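# Mesh loose gear onto the gearbox's empty pin

## Task

Take the loose gear and seat it on the gearbox pin that has no gear, meshed with both the centre gear and the outer ring, lying level and as low as the two gears already there. At no point may it drop more than about a finger's width, nor be dropped from higher than the tops of the gear pins. After it is above its pin, release it only once the pin is inside the gear's bore and its teeth line up with the ring's teeth. Finally, with the gripper empty, withdraw so the gripper is at least 11 cm away from the gears.

## Robot and tools

Robot: one six-joint arm with a two-finger parallel gripper. Joints from the base outward: waist, shoulder, elbow, wrist pitch, wrist yaw, wrist roll. One opening number drives both fingers together.

Frames: every position and orientation is in the scene frame. Its origin sits on the table top straight below the arm base; +z is up, +x points away from the base, +y is to the left when facing along +x. The base may be slightly tilted. In the gripper's own axes the fingers point along +x and close along y. end_effector_position is the point midway between the finger pads, roughly 3-4 cm behind the fingertips. Reported position is less exact when the arm reaches far.

A row is 8 plain numbers: x, y, z (metres, absolute position of the pad midpoint), qw, qx, qy, qz (absolute orientation quaternion, w first), opening. So each row is a full absolute pose plus a gripper command, not an offset. Opening runs -1 to 1: +1 is fully open (0.088 m), empty fingers touch near -0.80, and values below that add nothing. Closing from full open takes at least about 0.5 s. To hold the current orientation, repeat its quaternion in every row rather than copying a possibly drifted reading.

Tools:
- execute_actions: argument actions is a list holding zero or one item. An empty list only returns the current state. {"rows": [[8 numbers], ...], "steps": n} runs up to 15 control steps of 1/30 s, one row per step (1 to 15 rows); if there are fewer rows than steps the final row is reused; steps defaults to 15. {"steps": n} with no rows is a wait of up to 300 steps, counted from the previous result, so your thinking time is included. Optional pictures (true/false) controls whether camera images come back. A refused call sends nothing.
- move: target is one 8-number row (absolute pose plus opening); speed in m/s from 0.002 to 0.5, default 0.25, with turning capped at twice that figure in rad/s. It drives a straight-line path lasting 0.5 to 10 s (longer paths are cut off early), turns the shorter way, and ignores obstacles. The opening is applied when the move begins. The real hand lags, may deviate, and can exceed the speed, most of all with the arm near full stretch.
- wait: seconds, 0 to 10; sends nothing new.
- zoom_image: camera (cam_head_left, cam_head_right, cam_high, cam_low, cam_wrist) and region [x0, y0, x1, y1] in pixels with (0,0) top-left, at most 504 by 504. All cameras give 504x504 images.
- show_instructions: shows the reference pages. read_manual: section "licences" returns licence texts. finished_scene: scene number; ends and grades the current scene, irreversible.

Limits on commands: a row is refused if its position lies more than 0.6 m from the last reported position along any gripper axis. Every control step the commanded pose is clipped to within 70 mm and 16 degrees of the measured pose; the controller then uses damped inverse kinematics and favours position over orientation. After an action's last step the arm only continues to the last clipped pose, so check the result and send the remainder. Joint friction can leave the hand short or slightly tilted, and tiny moves may not happen; verify and correct after each move.

Result lines: the state line gives the hand pose and linear/angular velocities. Joint positions and Joint velocities list the six joints (rad, rad/s) then the finger-pad gap (m). Ranges (rad): waist -3.054 to 3.054, shoulder 0 to 3.142, elbow 0 to 2.356, wrist pitch -1.571 to 1.571, wrist yaw -1.571 to 1.571, wrist roll -3.142 to 3.142. grip_measured is the measured opening on the command scale; to keep hold of something, command an opening well under it (lower means a harder squeeze); readings may be off by about 1 mm. "Hand target" shows the pose the controller is currently heading to. "pose unreachable" means the clearance check altered or stopped the command; HELD flags steps where your row was partly or wholly not sent. A move adds a "move:" line: done (settled near target), off_target, moving, held (final step blocked) or fault, plus limits (paced = pose clipped; held = some steps blocked, after which the arm may surge faster than speed) and the distance to target. Joint torques are listed in joint order; they include offsets, noise and friction.

Faults: if contact torque reaches a joint's load limit (waist 18.2, shoulder 22.5, elbow 22.4, wrist pitch 5.92, wrist yaw 5.9, wrist roll 5.54 N m, held weight included) the arm halts for 10 s and drops the rest of the call. Holding loads warms the motors: MOTOR HOT appears from 50 °C; at 95 °C an OVER-TEMPERATURE FAULT holds the arm, and if it does not cool within 30-60 s the power cuts and the gripper releases.

Avoid: dropping or releasing the gear from height, letting it slip, slamming into the gearbox or pins, hard pushes, fast hard closes (which can squeeze until the fingers spring open), and knocking anything off the table. An outside nudge may briefly push loose objects, so recheck the gear's position. Approach slowly near contact, since speed and overshoot past the contact point raise the force.

Each tool is called after "Emit:" by a JSON object that holds its "method" and its "body".

Reference images:

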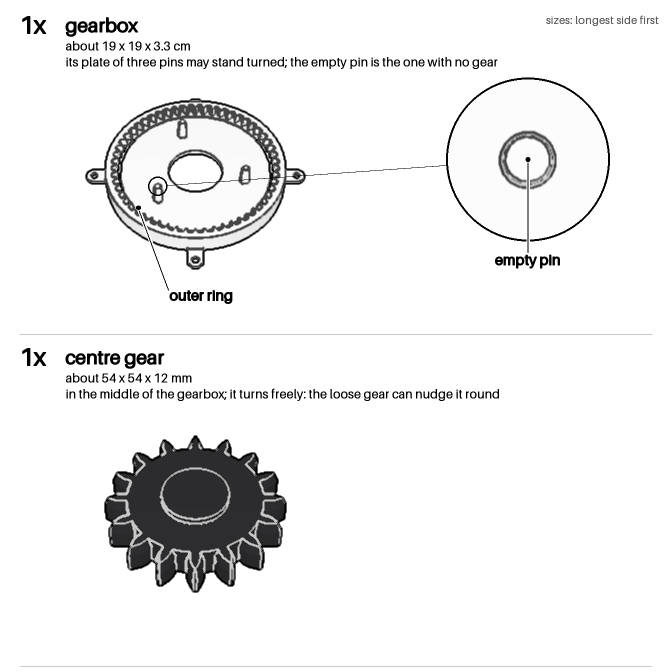

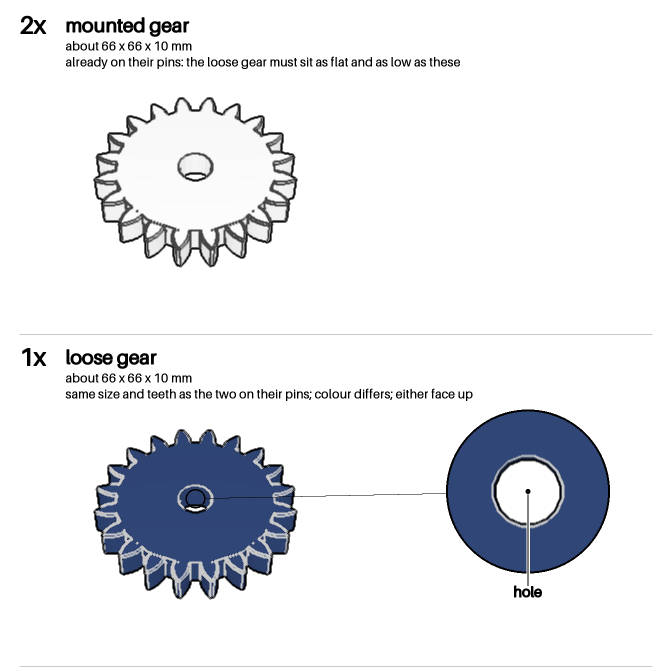

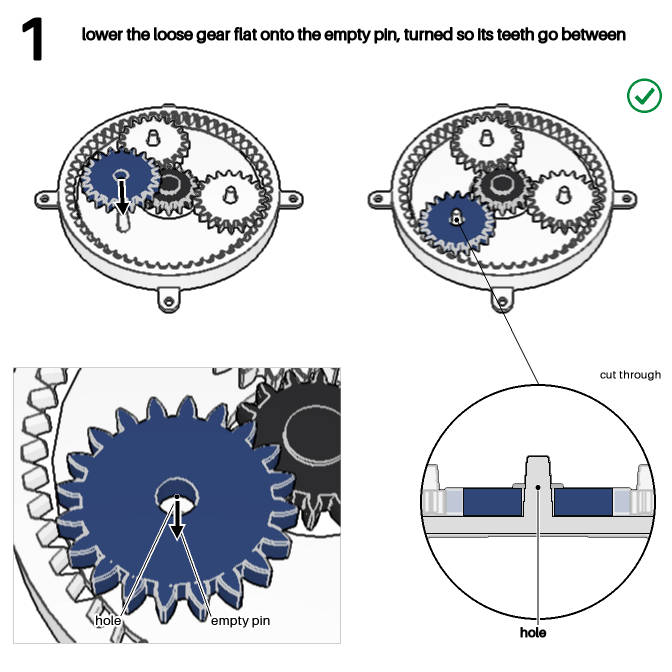

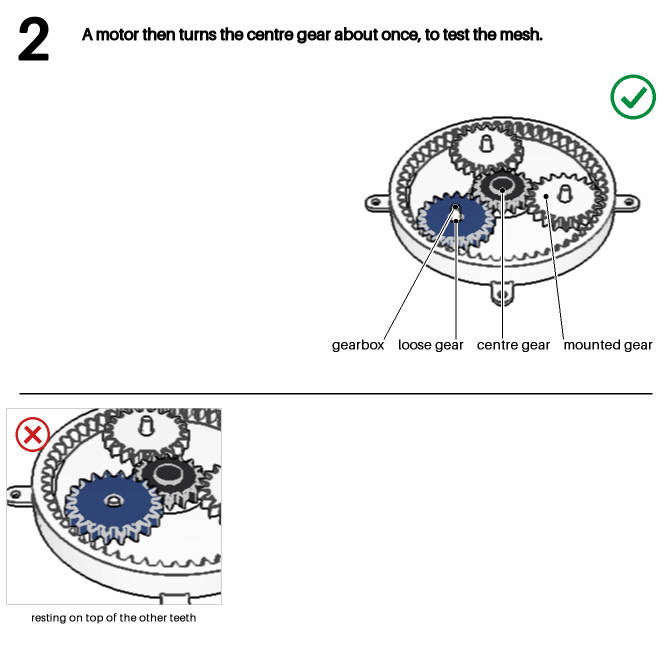

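## Session

Emit:
{"method": "execute_actions", "body": {"actions": []}}

Scene clock: 0.00 s of 4147.00 s.
end_effector_position=(+0.3103, +0.2511, +0.2744) grip_measured=+0.827 end_effector_quat_wxyz=(+0.919, -0.393, -0.024, +0.028) end_effector_velocity=(+0.001, +0.000, -0.000) end_effector_angular_velocity=(-0.008, +0.001, +0.005)
Joint positions: [0.017 0.858 0.663 0.24  0.01  0.015 0.08 ]
Joint velocities: [-0.002  0.002 -0.002  0.007 -0.007 -0.007 -0.   ]
Joint torques (N m, as the arm reports them, + toward a larger angle): no reading
Motor temperatures (°C, as the motors report them): [26 25 23 24 25 23]
Heat: hottest waist 26 °C (+0.0 °C/min).
Hand target: +0.310, +0.251, +0.274; +0.919, -0.393, -0.024, +0.028

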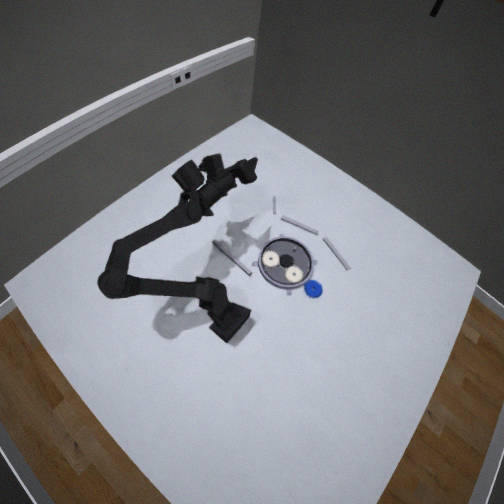

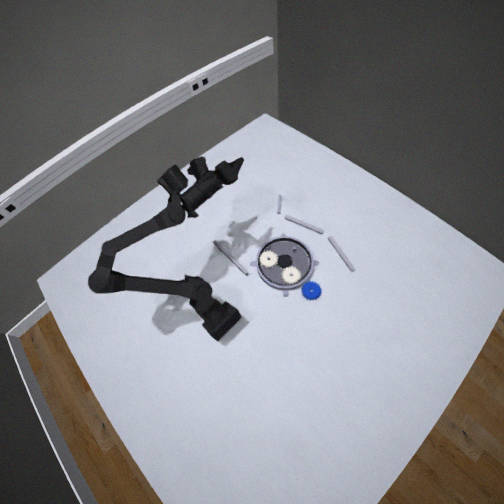

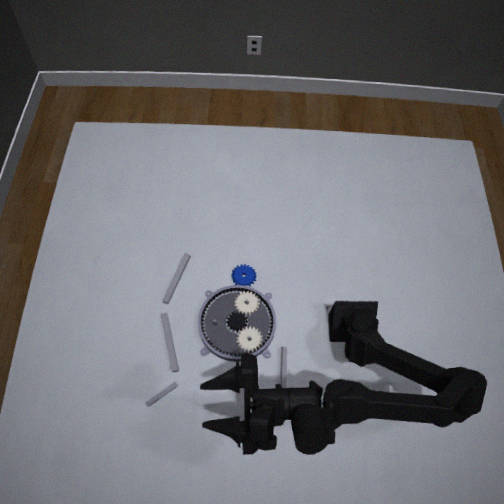

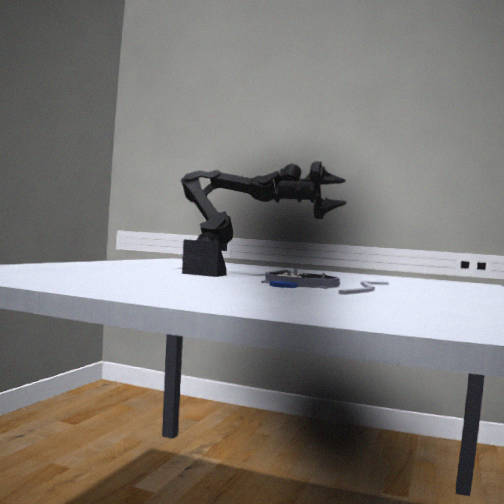

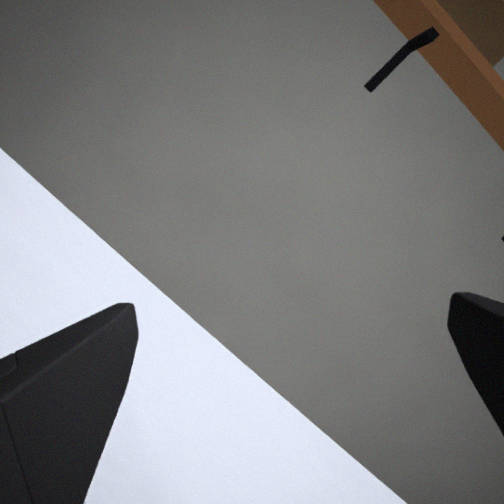

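Emit:
{"method": "move", "body": {"target": [0.285,-0.1,0.2,0.707,0,0.707,0,1]}}

Scene clock: 5.17 s of 4147.00 s.
end_effector_position=(+0.2825, -0.0990, +0.1974) grip_measured=+0.990 end_effector_quat_wxyz=(+0.704, -0.002, +0.710, +0.007) end_effector_velocity=(-0.001, -0.002, +0.001) end_effector_angular_velocity=(+0.008, +0.013, +0.012)
Joint positions: [-0.8    2.407  1.714 -1.547 -0.538 -0.974  0.088]
Joint velocities: [-0.002  0.017  0.022 -0.022  0.007 -0.022 -0.   ]
Joint torques (N m, as the arm reports them, + toward a larger angle): [-5.83 -4.12  7.62  0.05  0.09 -0.09]
Motor temperatures (°C, as the motors report them): [26 25 23 24 25 23]
Heat: hottest waist 26 °C (+0.0 °C/min).
Hand target: +0.282, -0.102, +0.198; +0.704, -0.003, +0.710, +0.007
Off the commanded pose: 0.004 m, 1 deg.
move: done

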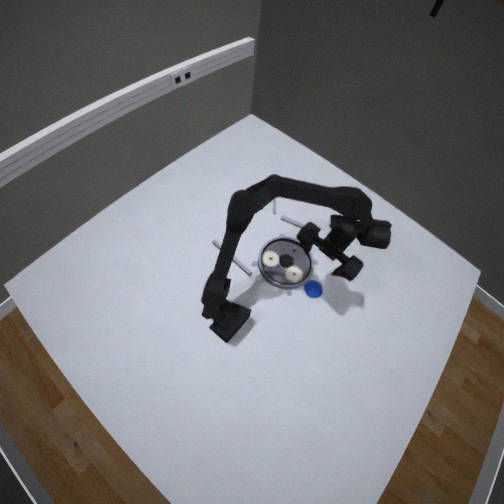

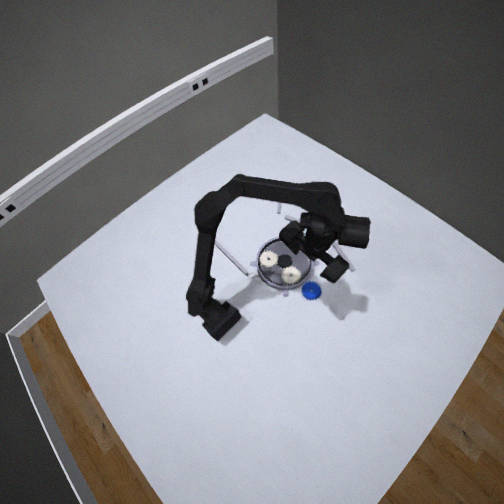

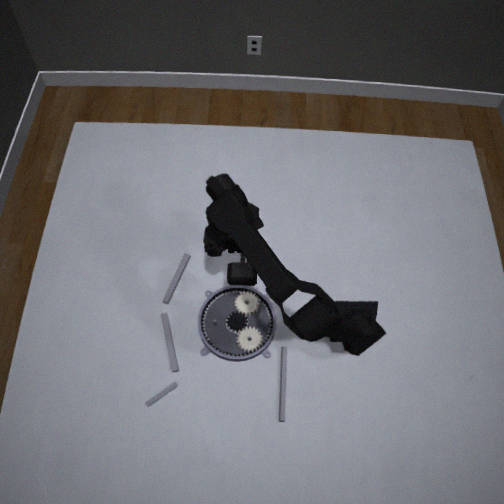

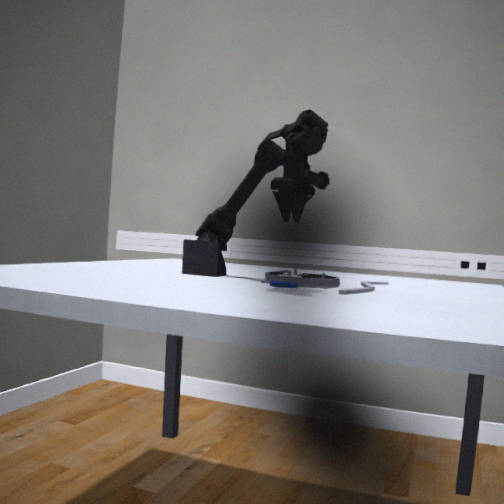

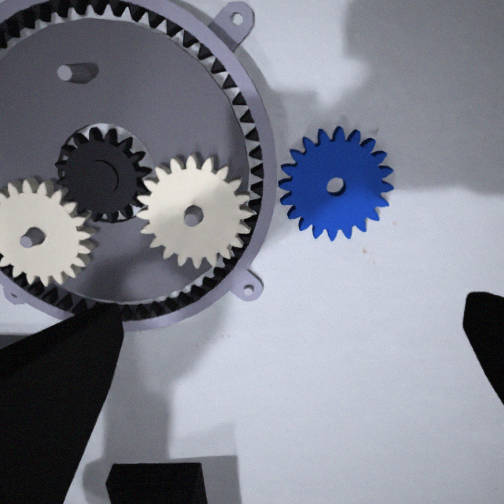

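Emit:
{"method": "move", "body": {"target": [0.285,-0.127,0.1,0.5,-0.5,0.5,0.5,1]}}

Scene clock: 11.17 s of 4147.00 s.
end_effector_position=(+0.2875, -0.1265, +0.1035) grip_measured=+0.990 end_effector_quat_wxyz=(+0.498, -0.504, +0.501, +0.497) end_effector_velocity=(+0.002, +0.000, +0.002) end_effector_angular_velocity=(-0.003, -0.014, +0.027)
Joint positions: [-0.696  2.465  1.444 -1.141 -0.598 -2.42   0.088]
Joint velocities: [-0.002 -0.007 -0.002  0.007 -0.007 -0.022 -0.   ]
Joint torques (N m, as the arm reports them, + toward a larger angle): [-5.54 -4.48  4.98  0.41 -0.1  -0.09]
Motor temperatures (°C, as the motors report them): [27 26 24 24 25 24]
Heat: hottest waist 27 °C (+5.4 °C/min).
Hand target: +0.285, -0.127, +0.100; +0.500, -0.500, +0.500, +0.500
Off the commanded pose: 0.004 m, 1 deg.
move: done

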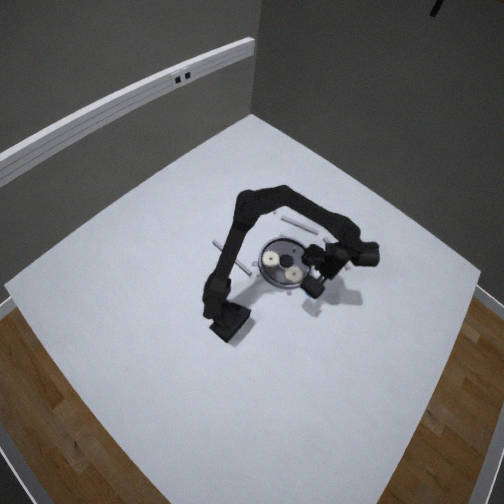

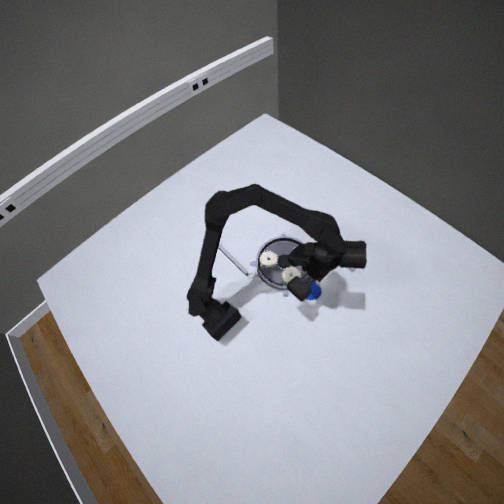

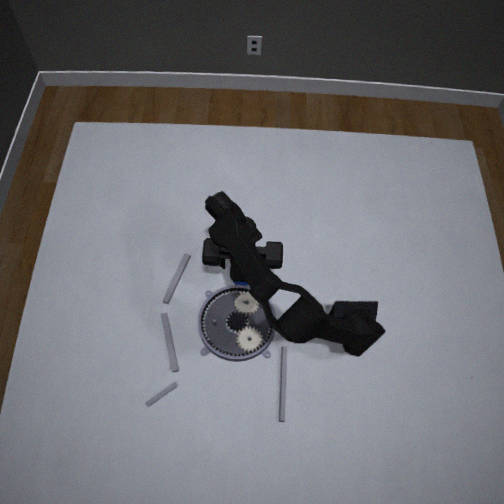

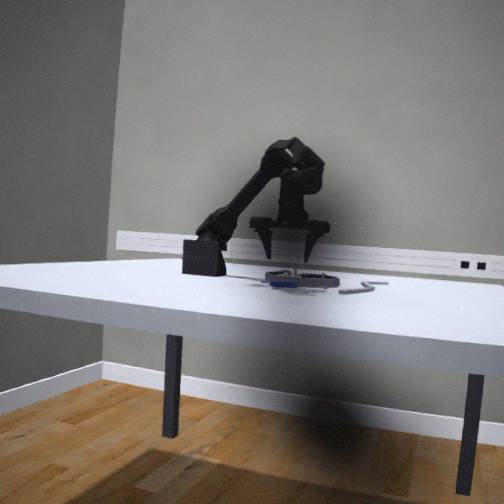

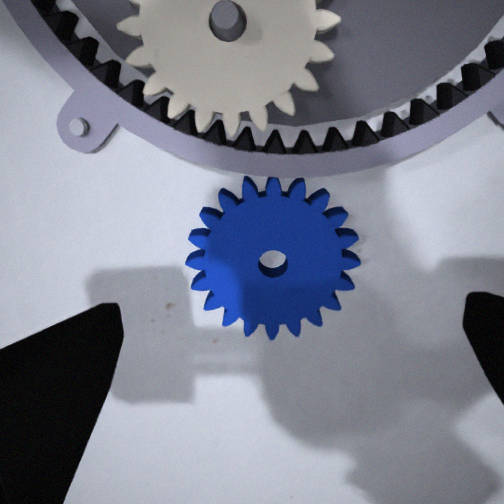

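Emit:
{"method": "move", "body": {"target": [0.28,-0.127,0.04,0.5,-0.5,0.5,0.5,1], "speed": 0.1}}

Scene clock: 12.97 s of 4147.00 s.
end_effector_position=(+0.2828, -0.1269, +0.0433) grip_measured=+0.990 end_effector_quat_wxyz=(+0.496, -0.506, +0.499, +0.499) end_effector_velocity=(-0.004, +0.003, -0.001) end_effector_angular_velocity=(+0.015, +0.003, -0.005)
Joint positions: [-0.604  2.5    1.279 -0.887 -0.649 -2.334  0.088]
Joint velocities: [-0.002 -0.002 -0.012 -0.007 -0.007 -0.007 -0.   ]
Joint torques (N m, as the arm reports them, + toward a larger angle): [-5.57 -4.57  4.45  0.39 -0.11  0.14]
Motor temperatures (°C, as the motors report them): [27 26 24 24 25 24]
Heat: hottest waist 27 °C (+4.6 °C/min).
Hand target: +0.280, -0.127, +0.040; +0.500, -0.500, +0.500, +0.500
Off the commanded pose: 0.004 m, 1 deg.
move: done

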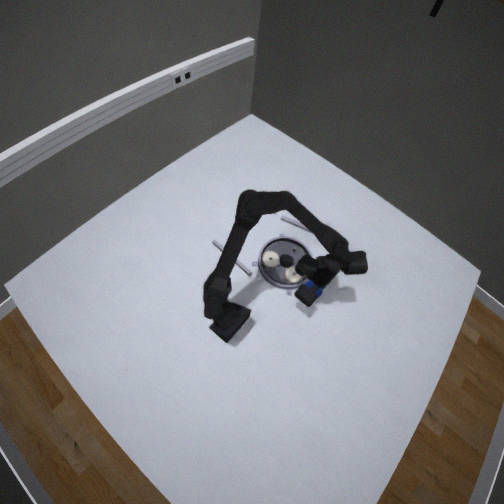

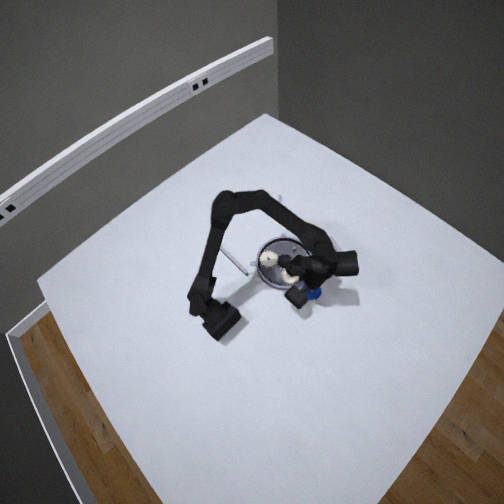

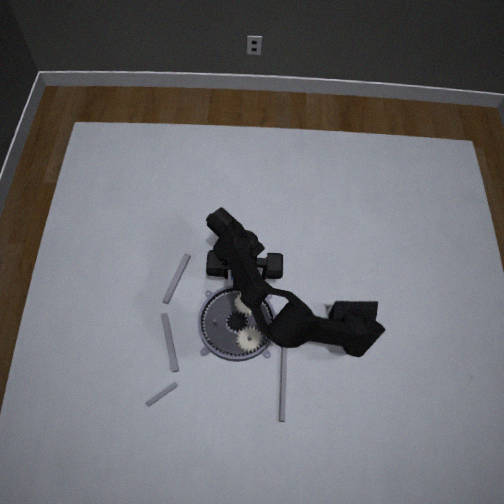

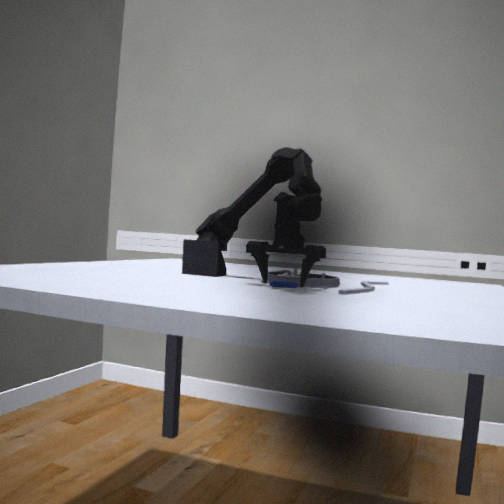

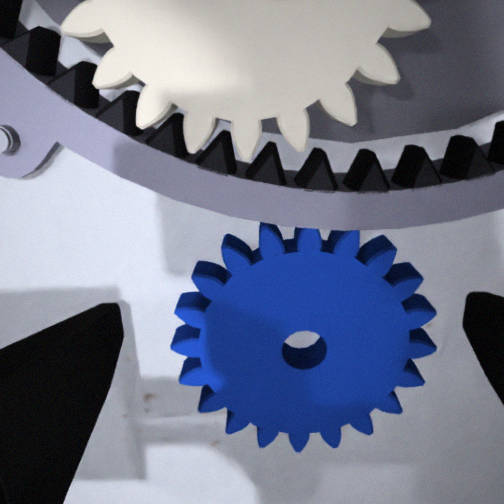

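Emit:
{"method": "move", "body": {"target": [0.281,-0.129,0.035,0.5,-0.5,0.5,0.5,1], "speed": 0.05}}

Emit:
{"method": "move", "body": {"target": [0.281,-0.129,0.035,0.5,-0.5,0.5,0.5,-0.2], "speed": 0.05}}

Emit:
{"method": "move", "body": {"target": [0.281,-0.129,0.12,0.5,-0.5,0.5,0.5,-0.2], "speed": 0.1}}

Scene clock: 14.93 s of 4147.00 s.
end_effector_position=(+0.2840, -0.1283, +0.0406) grip_measured=+0.989 end_effector_quat_wxyz=(+0.497, -0.507, +0.498, +0.498) end_effector_velocity=(-0.001, +0.002, +0.001) end_effector_angular_velocity=(+0.009, -0.002, +0.001)
Joint positions: [-0.6    2.506  1.277 -0.871 -0.653 -2.328  0.087]
Joint velocities: [-0.002 -0.002 -0.002 -0.007 -0.007 -0.007 -0.   ]
Joint torques (N m, as the arm reports them, + toward a larger angle): [-5.36 -3.97  4.47  0.62 -0.12  0.14]
Motor temperatures (°C, as the motors report them): [28 26 24 24 25 24]
Heat: hottest waist 28 °C (+8.0 °C/min).
Hand target: +0.281, -0.129, +0.035; +0.500, -0.500, +0.500, +0.500
Off the commanded pose: 0.006 m, 1 deg.
move: done

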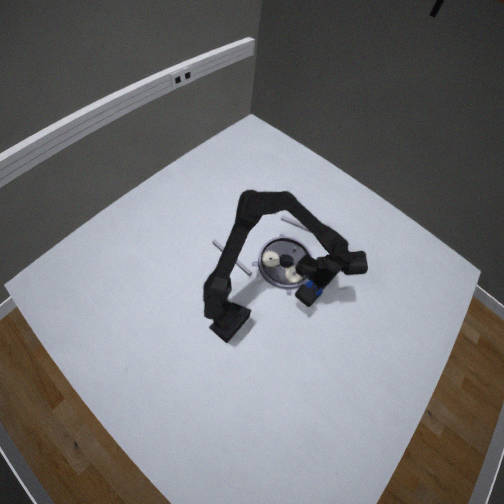

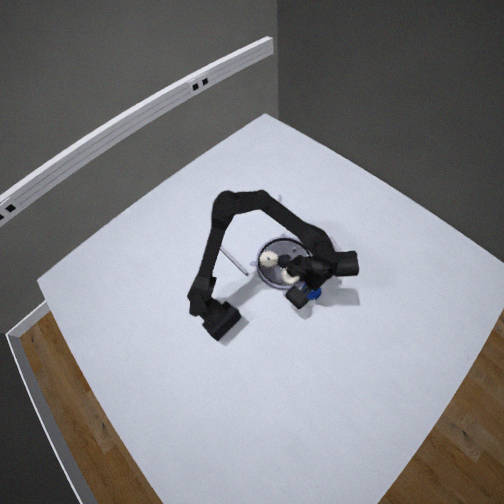

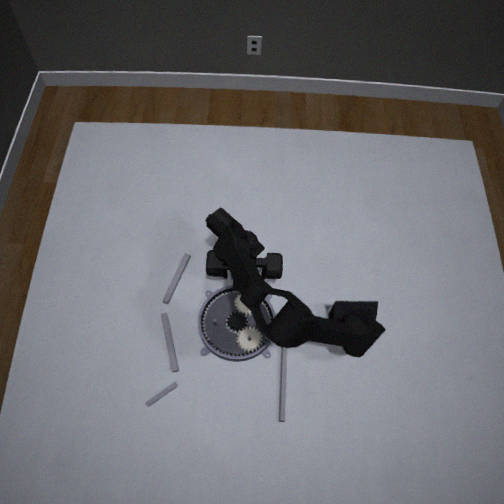

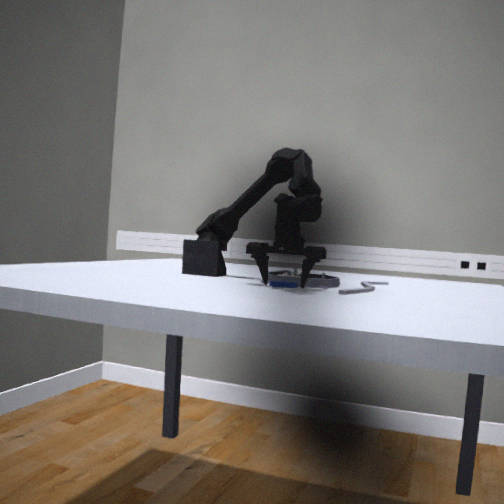

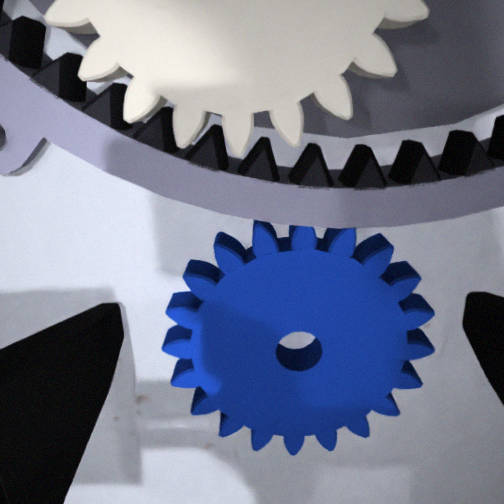

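Scene clock: 15.63 s of 4147.00 s.
end_effector_position=(+0.2845, -0.1285, +0.0404) grip_measured=+0.516 end_effector_quat_wxyz=(+0.498, -0.508, +0.497, +0.498) end_effector_velocity=(-0.001, +0.002, -0.002) end_effector_angular_velocity=(+0.012, +0.004, -0.013)
Joint positions: [-0.6    2.507  1.277 -0.868 -0.655 -2.327  0.064]
Joint velocities: [ 0.002  0.002 -0.002 -0.007 -0.007  0.007 -0.   ]
Joint torques (N m, as the arm reports them, + toward a larger angle): [-5.29 -4.04  4.46  0.46 -0.02  0.13]
Motor temperatures (°C, as the motors report them): [28 26 24 24 25 24]
Heat: hottest waist 28 °C (+7.7 °C/min).
Hand target: +0.281, -0.129, +0.035; +0.500, -0.500, +0.500, +0.500
Off the commanded pose: 0.006 m, 1 deg.
move: done

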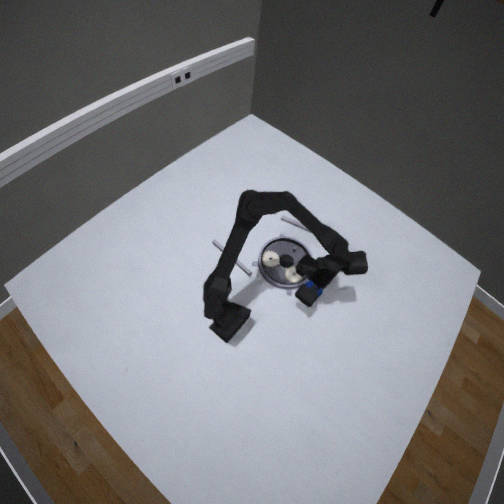

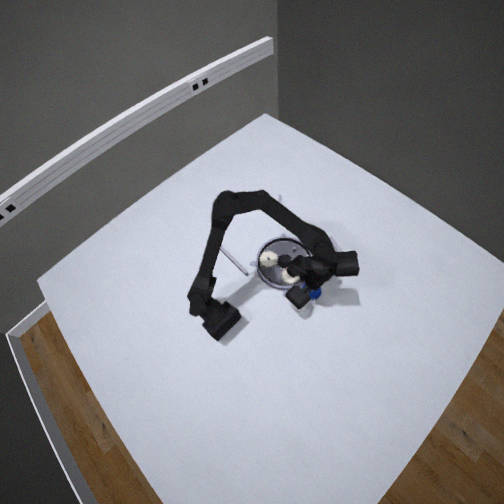

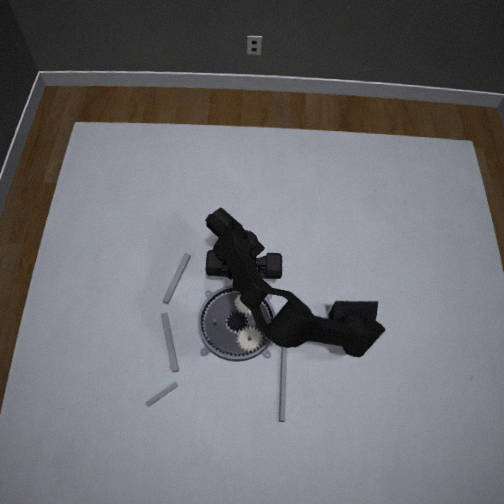

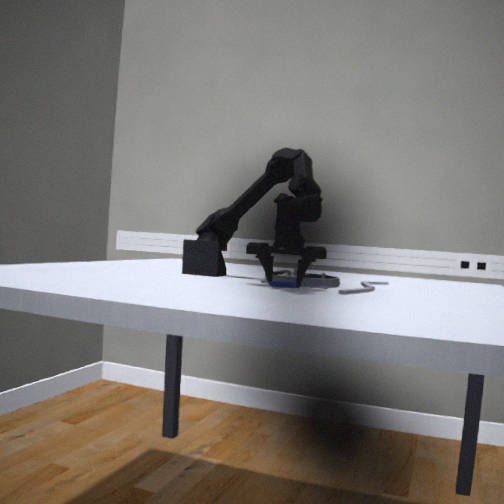

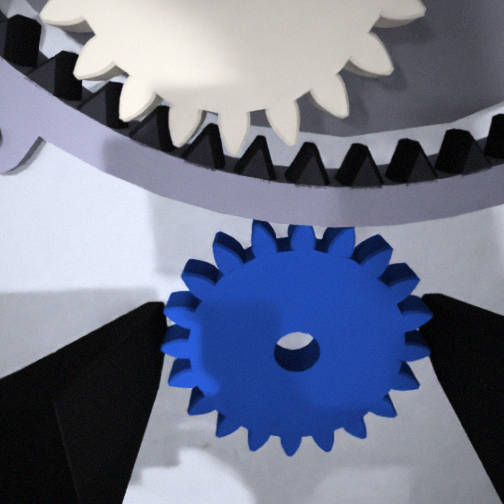

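Scene clock: 16.87 s of 4147.00 s.
end_effector_position=(+0.2781, -0.1283, +0.1137) grip_measured=+0.516 end_effector_quat_wxyz=(+0.503, -0.491, +0.502, +0.504) end_effector_velocity=(+0.002, +0.003, +0.005) end_effector_angular_velocity=(+0.006, -0.007, +0.019)
Joint positions: [-0.731  2.475  1.471 -1.211 -0.582 -2.463  0.064]
Joint velocities: [-0.002 -0.007  0.012 -0.022 -0.007 -0.022  0.003]
Joint torques (N m, as the arm reports them, + toward a larger angle): [-5.95 -6.17  7.42 -0.03  0.08 -0.11]
Motor temperatures (°C, as the motors report them): [28 27 24 24 25 24]
Heat: hottest waist 28 °C (+7.1 °C/min).
Hand target: +0.281, -0.129, +0.120; +0.500, -0.500, +0.500, +0.500
Off the commanded pose: 0.007 m, 1 deg.
move: done

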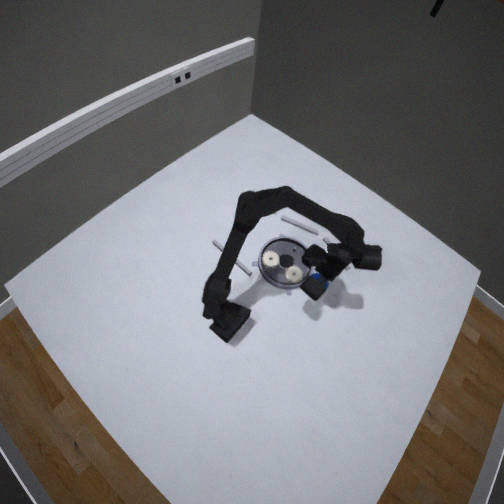

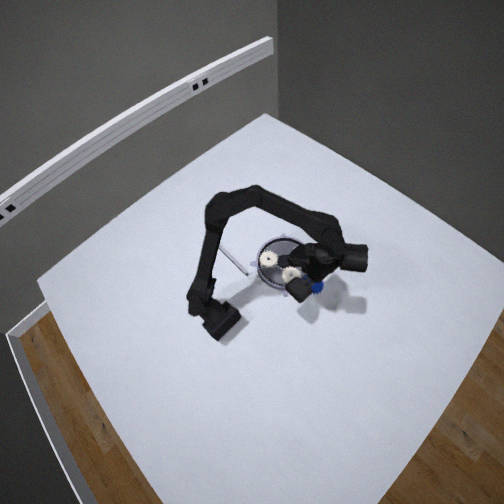

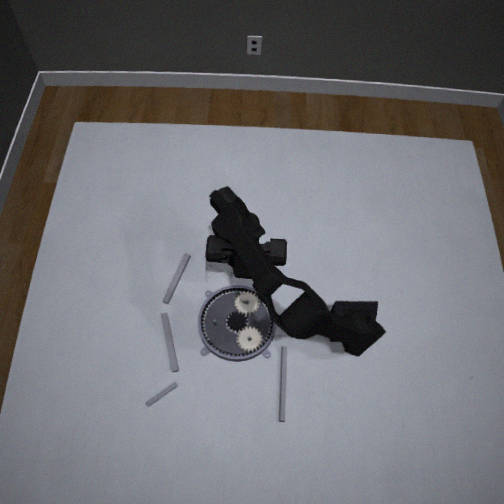

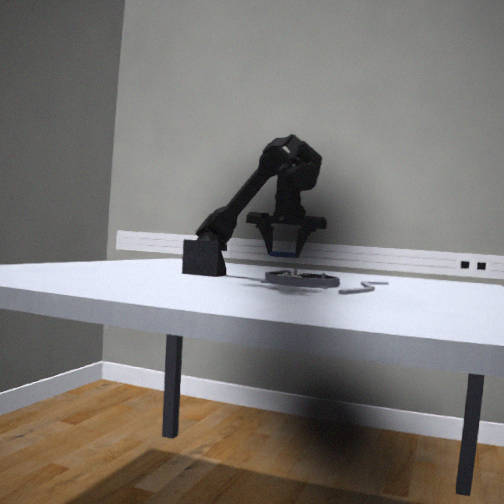

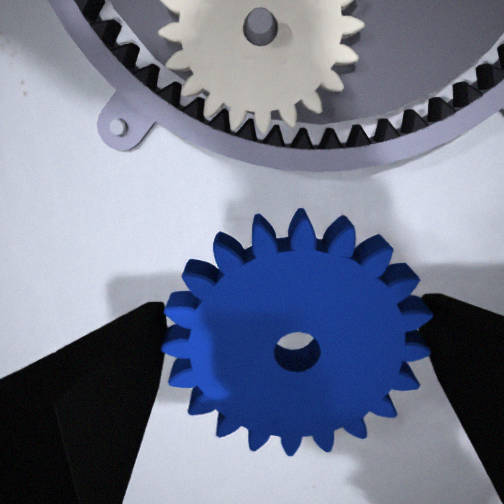

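Emit:
{"method": "move", "body": {"target": [0.35,0.02,0.12,0.707,0,0.707,0,-0.2], "speed": 0.15}}

Scene clock: 23.67 s of 4147.00 s.
end_effector_position=(+0.3483, +0.0164, +0.1154) grip_measured=+0.516 end_effector_quat_wxyz=(+0.702, +0.004, +0.712, -0.001) end_effector_velocity=(-0.001, +0.003, -0.000) end_effector_angular_velocity=(+0.009, +0.003, -0.025)
Joint positions: [-0.406  2.22   1.543 -1.311 -0.74  -0.534  0.064]
Joint velocities: [ 0.002 -0.002 -0.002 -0.007 -0.007  0.022  0.   ]
Joint torques (N m, as the arm reports them, + toward a larger angle): [-6.78 -5.73  6.87  0.04 -0.07  0.13]
Motor temperatures (°C, as the motors report them): [29 28 24 24 25 24]
Heat: hottest waist 29 °C (+7.6 °C/min).
Hand target: +0.351, +0.020, +0.120; +0.708, -0.000, +0.707, -0.001
Off the commanded pose: 0.006 m, 1 deg.
move: done

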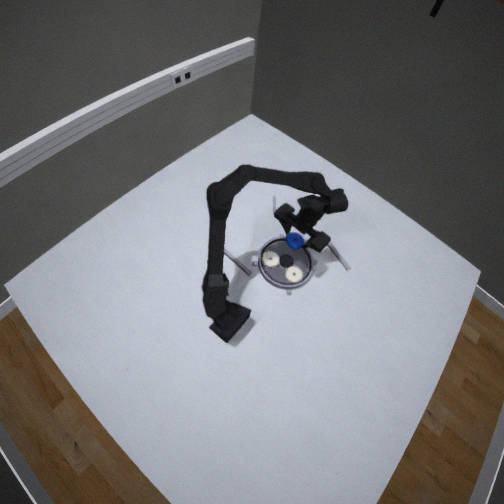

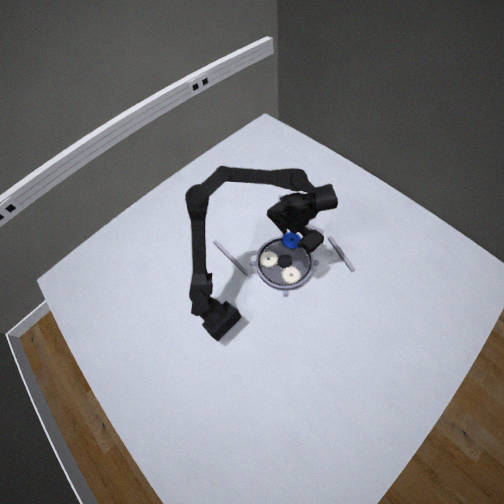

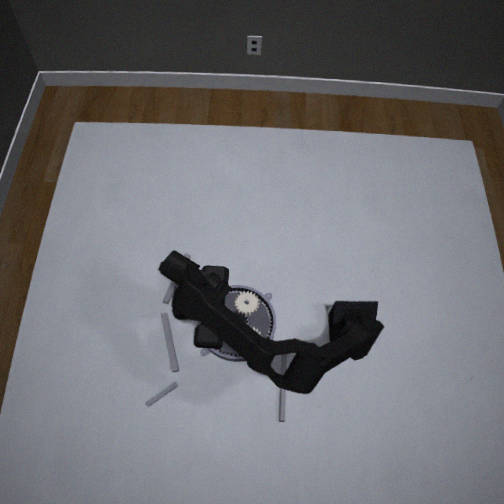

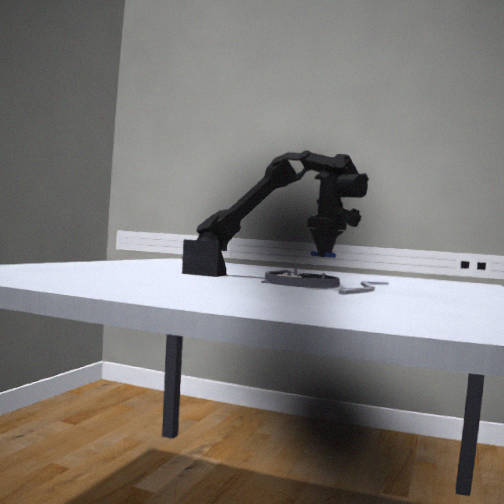

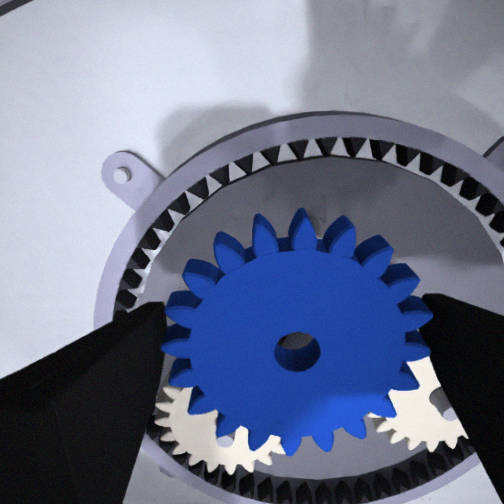

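Lower to just above the pin top.

Emit:
{"method": "move", "body": {"target": [0.35,0.02,0.08,0.707,0,0.707,0,-0.2], "speed": 0.05}}

Scene clock: 25.80 s of 4147.00 s.
end_effector_position=(+0.3504, +0.0180, +0.0779) grip_measured=+0.516 end_effector_quat_wxyz=(+0.704, +0.001, +0.710, -0.000) end_effector_velocity=(-0.001, +0.002, +0.004) end_effector_angular_velocity=(+0.003, -0.016, -0.004)
Joint positions: [-0.332  2.215  1.434 -1.137 -0.766 -0.442  0.064]
Joint velocities: [-0.007 -0.017 -0.012  0.007 -0.007  0.007  0.004]
Joint torques (N m, as the arm reports them, + toward a larger angle): [-6.78 -5.78  4.46  0.42 -0.07  0.13]
Motor temperatures (°C, as the motors report them): [30 28 24 24 25 24]
Heat: hottest waist 30 °C (+9.3 °C/min).
Hand target: +0.350, +0.020, +0.080; +0.707, -0.000, +0.707, -0.000
Off the commanded pose: 0.003 m, 1 deg.
move: done

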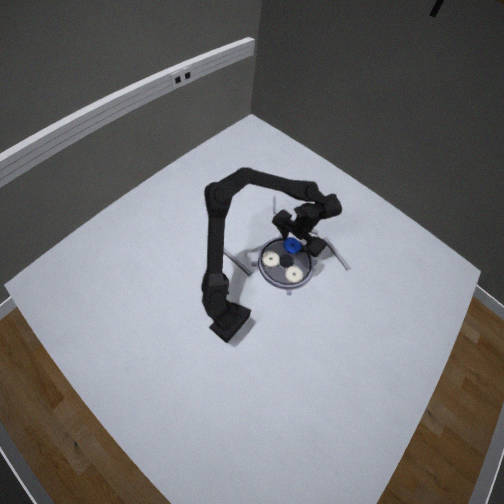

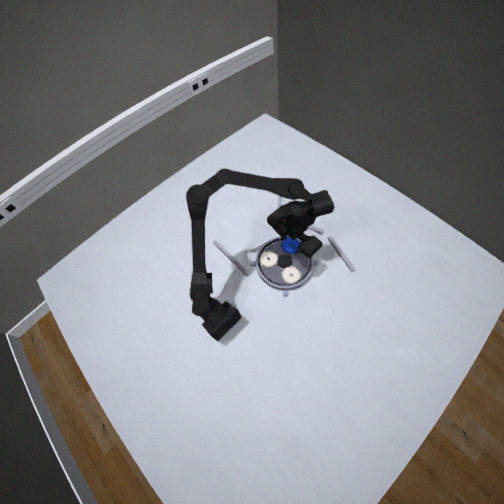

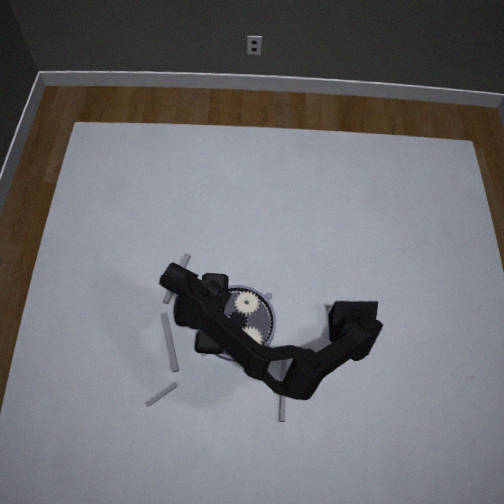

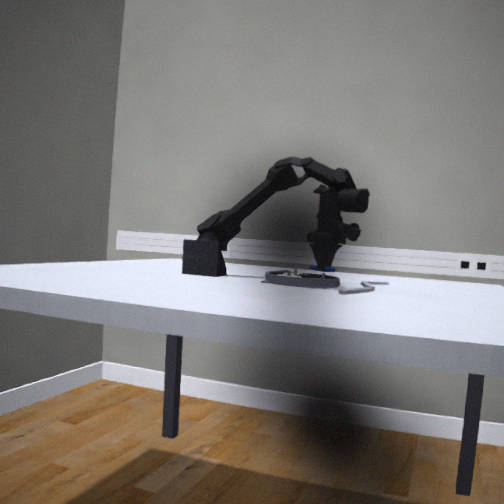

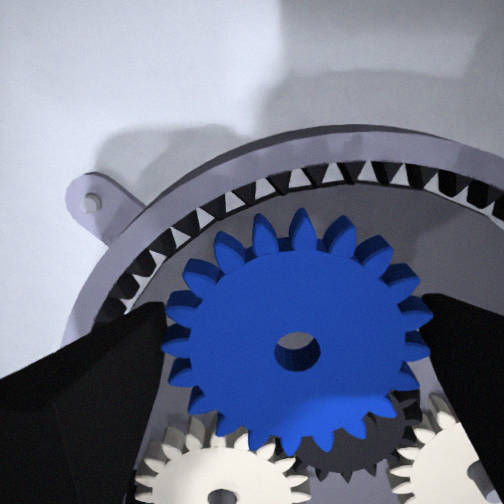

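Emit:
{"method": "move", "body": {"target": [0.35,0.02,0.066,0.707,0,0.707,0,-0.2], "speed": 0.02}}

Scene clock: 27.57 s of 4147.00 s.
end_effector_position=(+0.3511, +0.0173, +0.0721) grip_measured=+0.515 end_effector_quat_wxyz=(+0.710, -0.001, +0.704, -0.005) end_effector_velocity=(-0.002, +0.002, -0.001) end_effector_angular_velocity=(+0.021, -0.009, -0.025)
Joint positions: [-0.322  2.202  1.401 -1.08  -0.768 -0.407  0.064]
Joint velocities: [-0.002 -0.007 -0.017  0.007 -0.022  0.022  0.   ]
Joint torques (N m, as the arm reports them, + toward a larger angle): [-5.4  -4.45  3.86  0.98 -0.28  0.09]
Motor temperatures (°C, as the motors report them): [30 29 24 24 25 24]
Heat: hottest waist 30 °C (+8.7 °C/min).
Hand target: +0.350, +0.020, +0.066; +0.707, -0.000, +0.707, +0.000
Off the commanded pose: 0.007 m, 1 deg.
move: done

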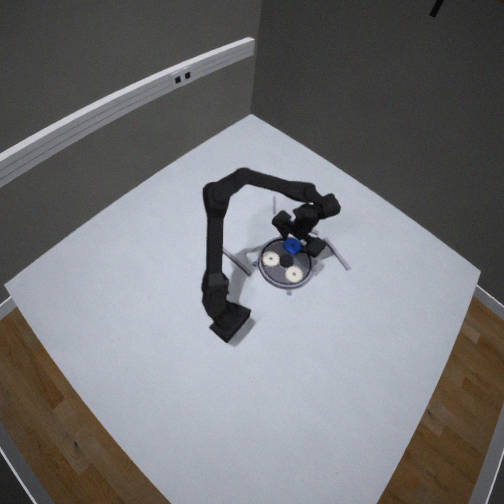

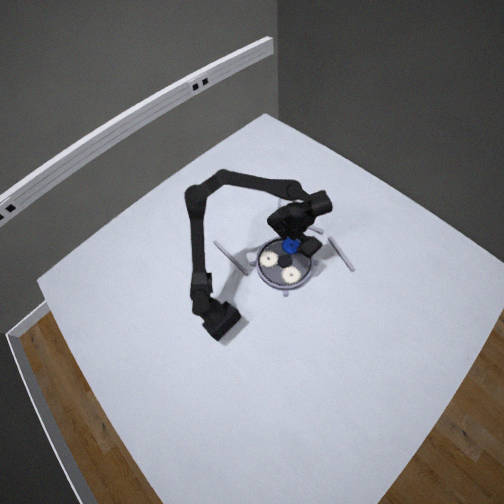

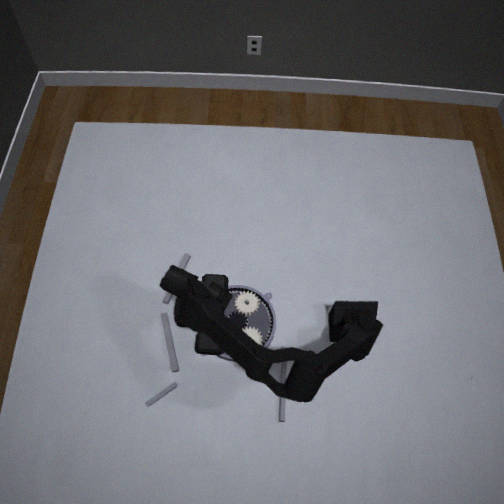

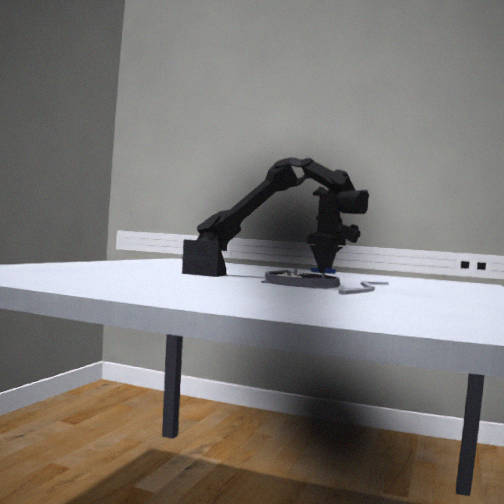

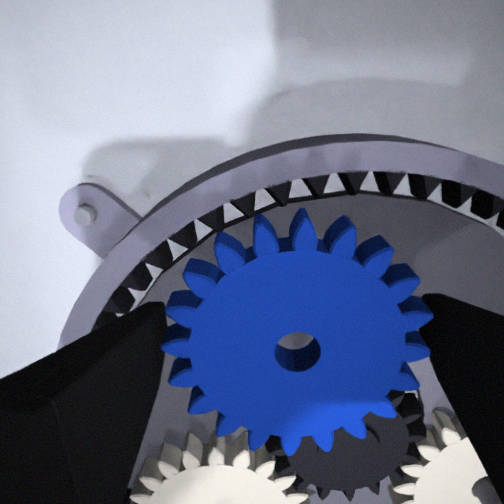

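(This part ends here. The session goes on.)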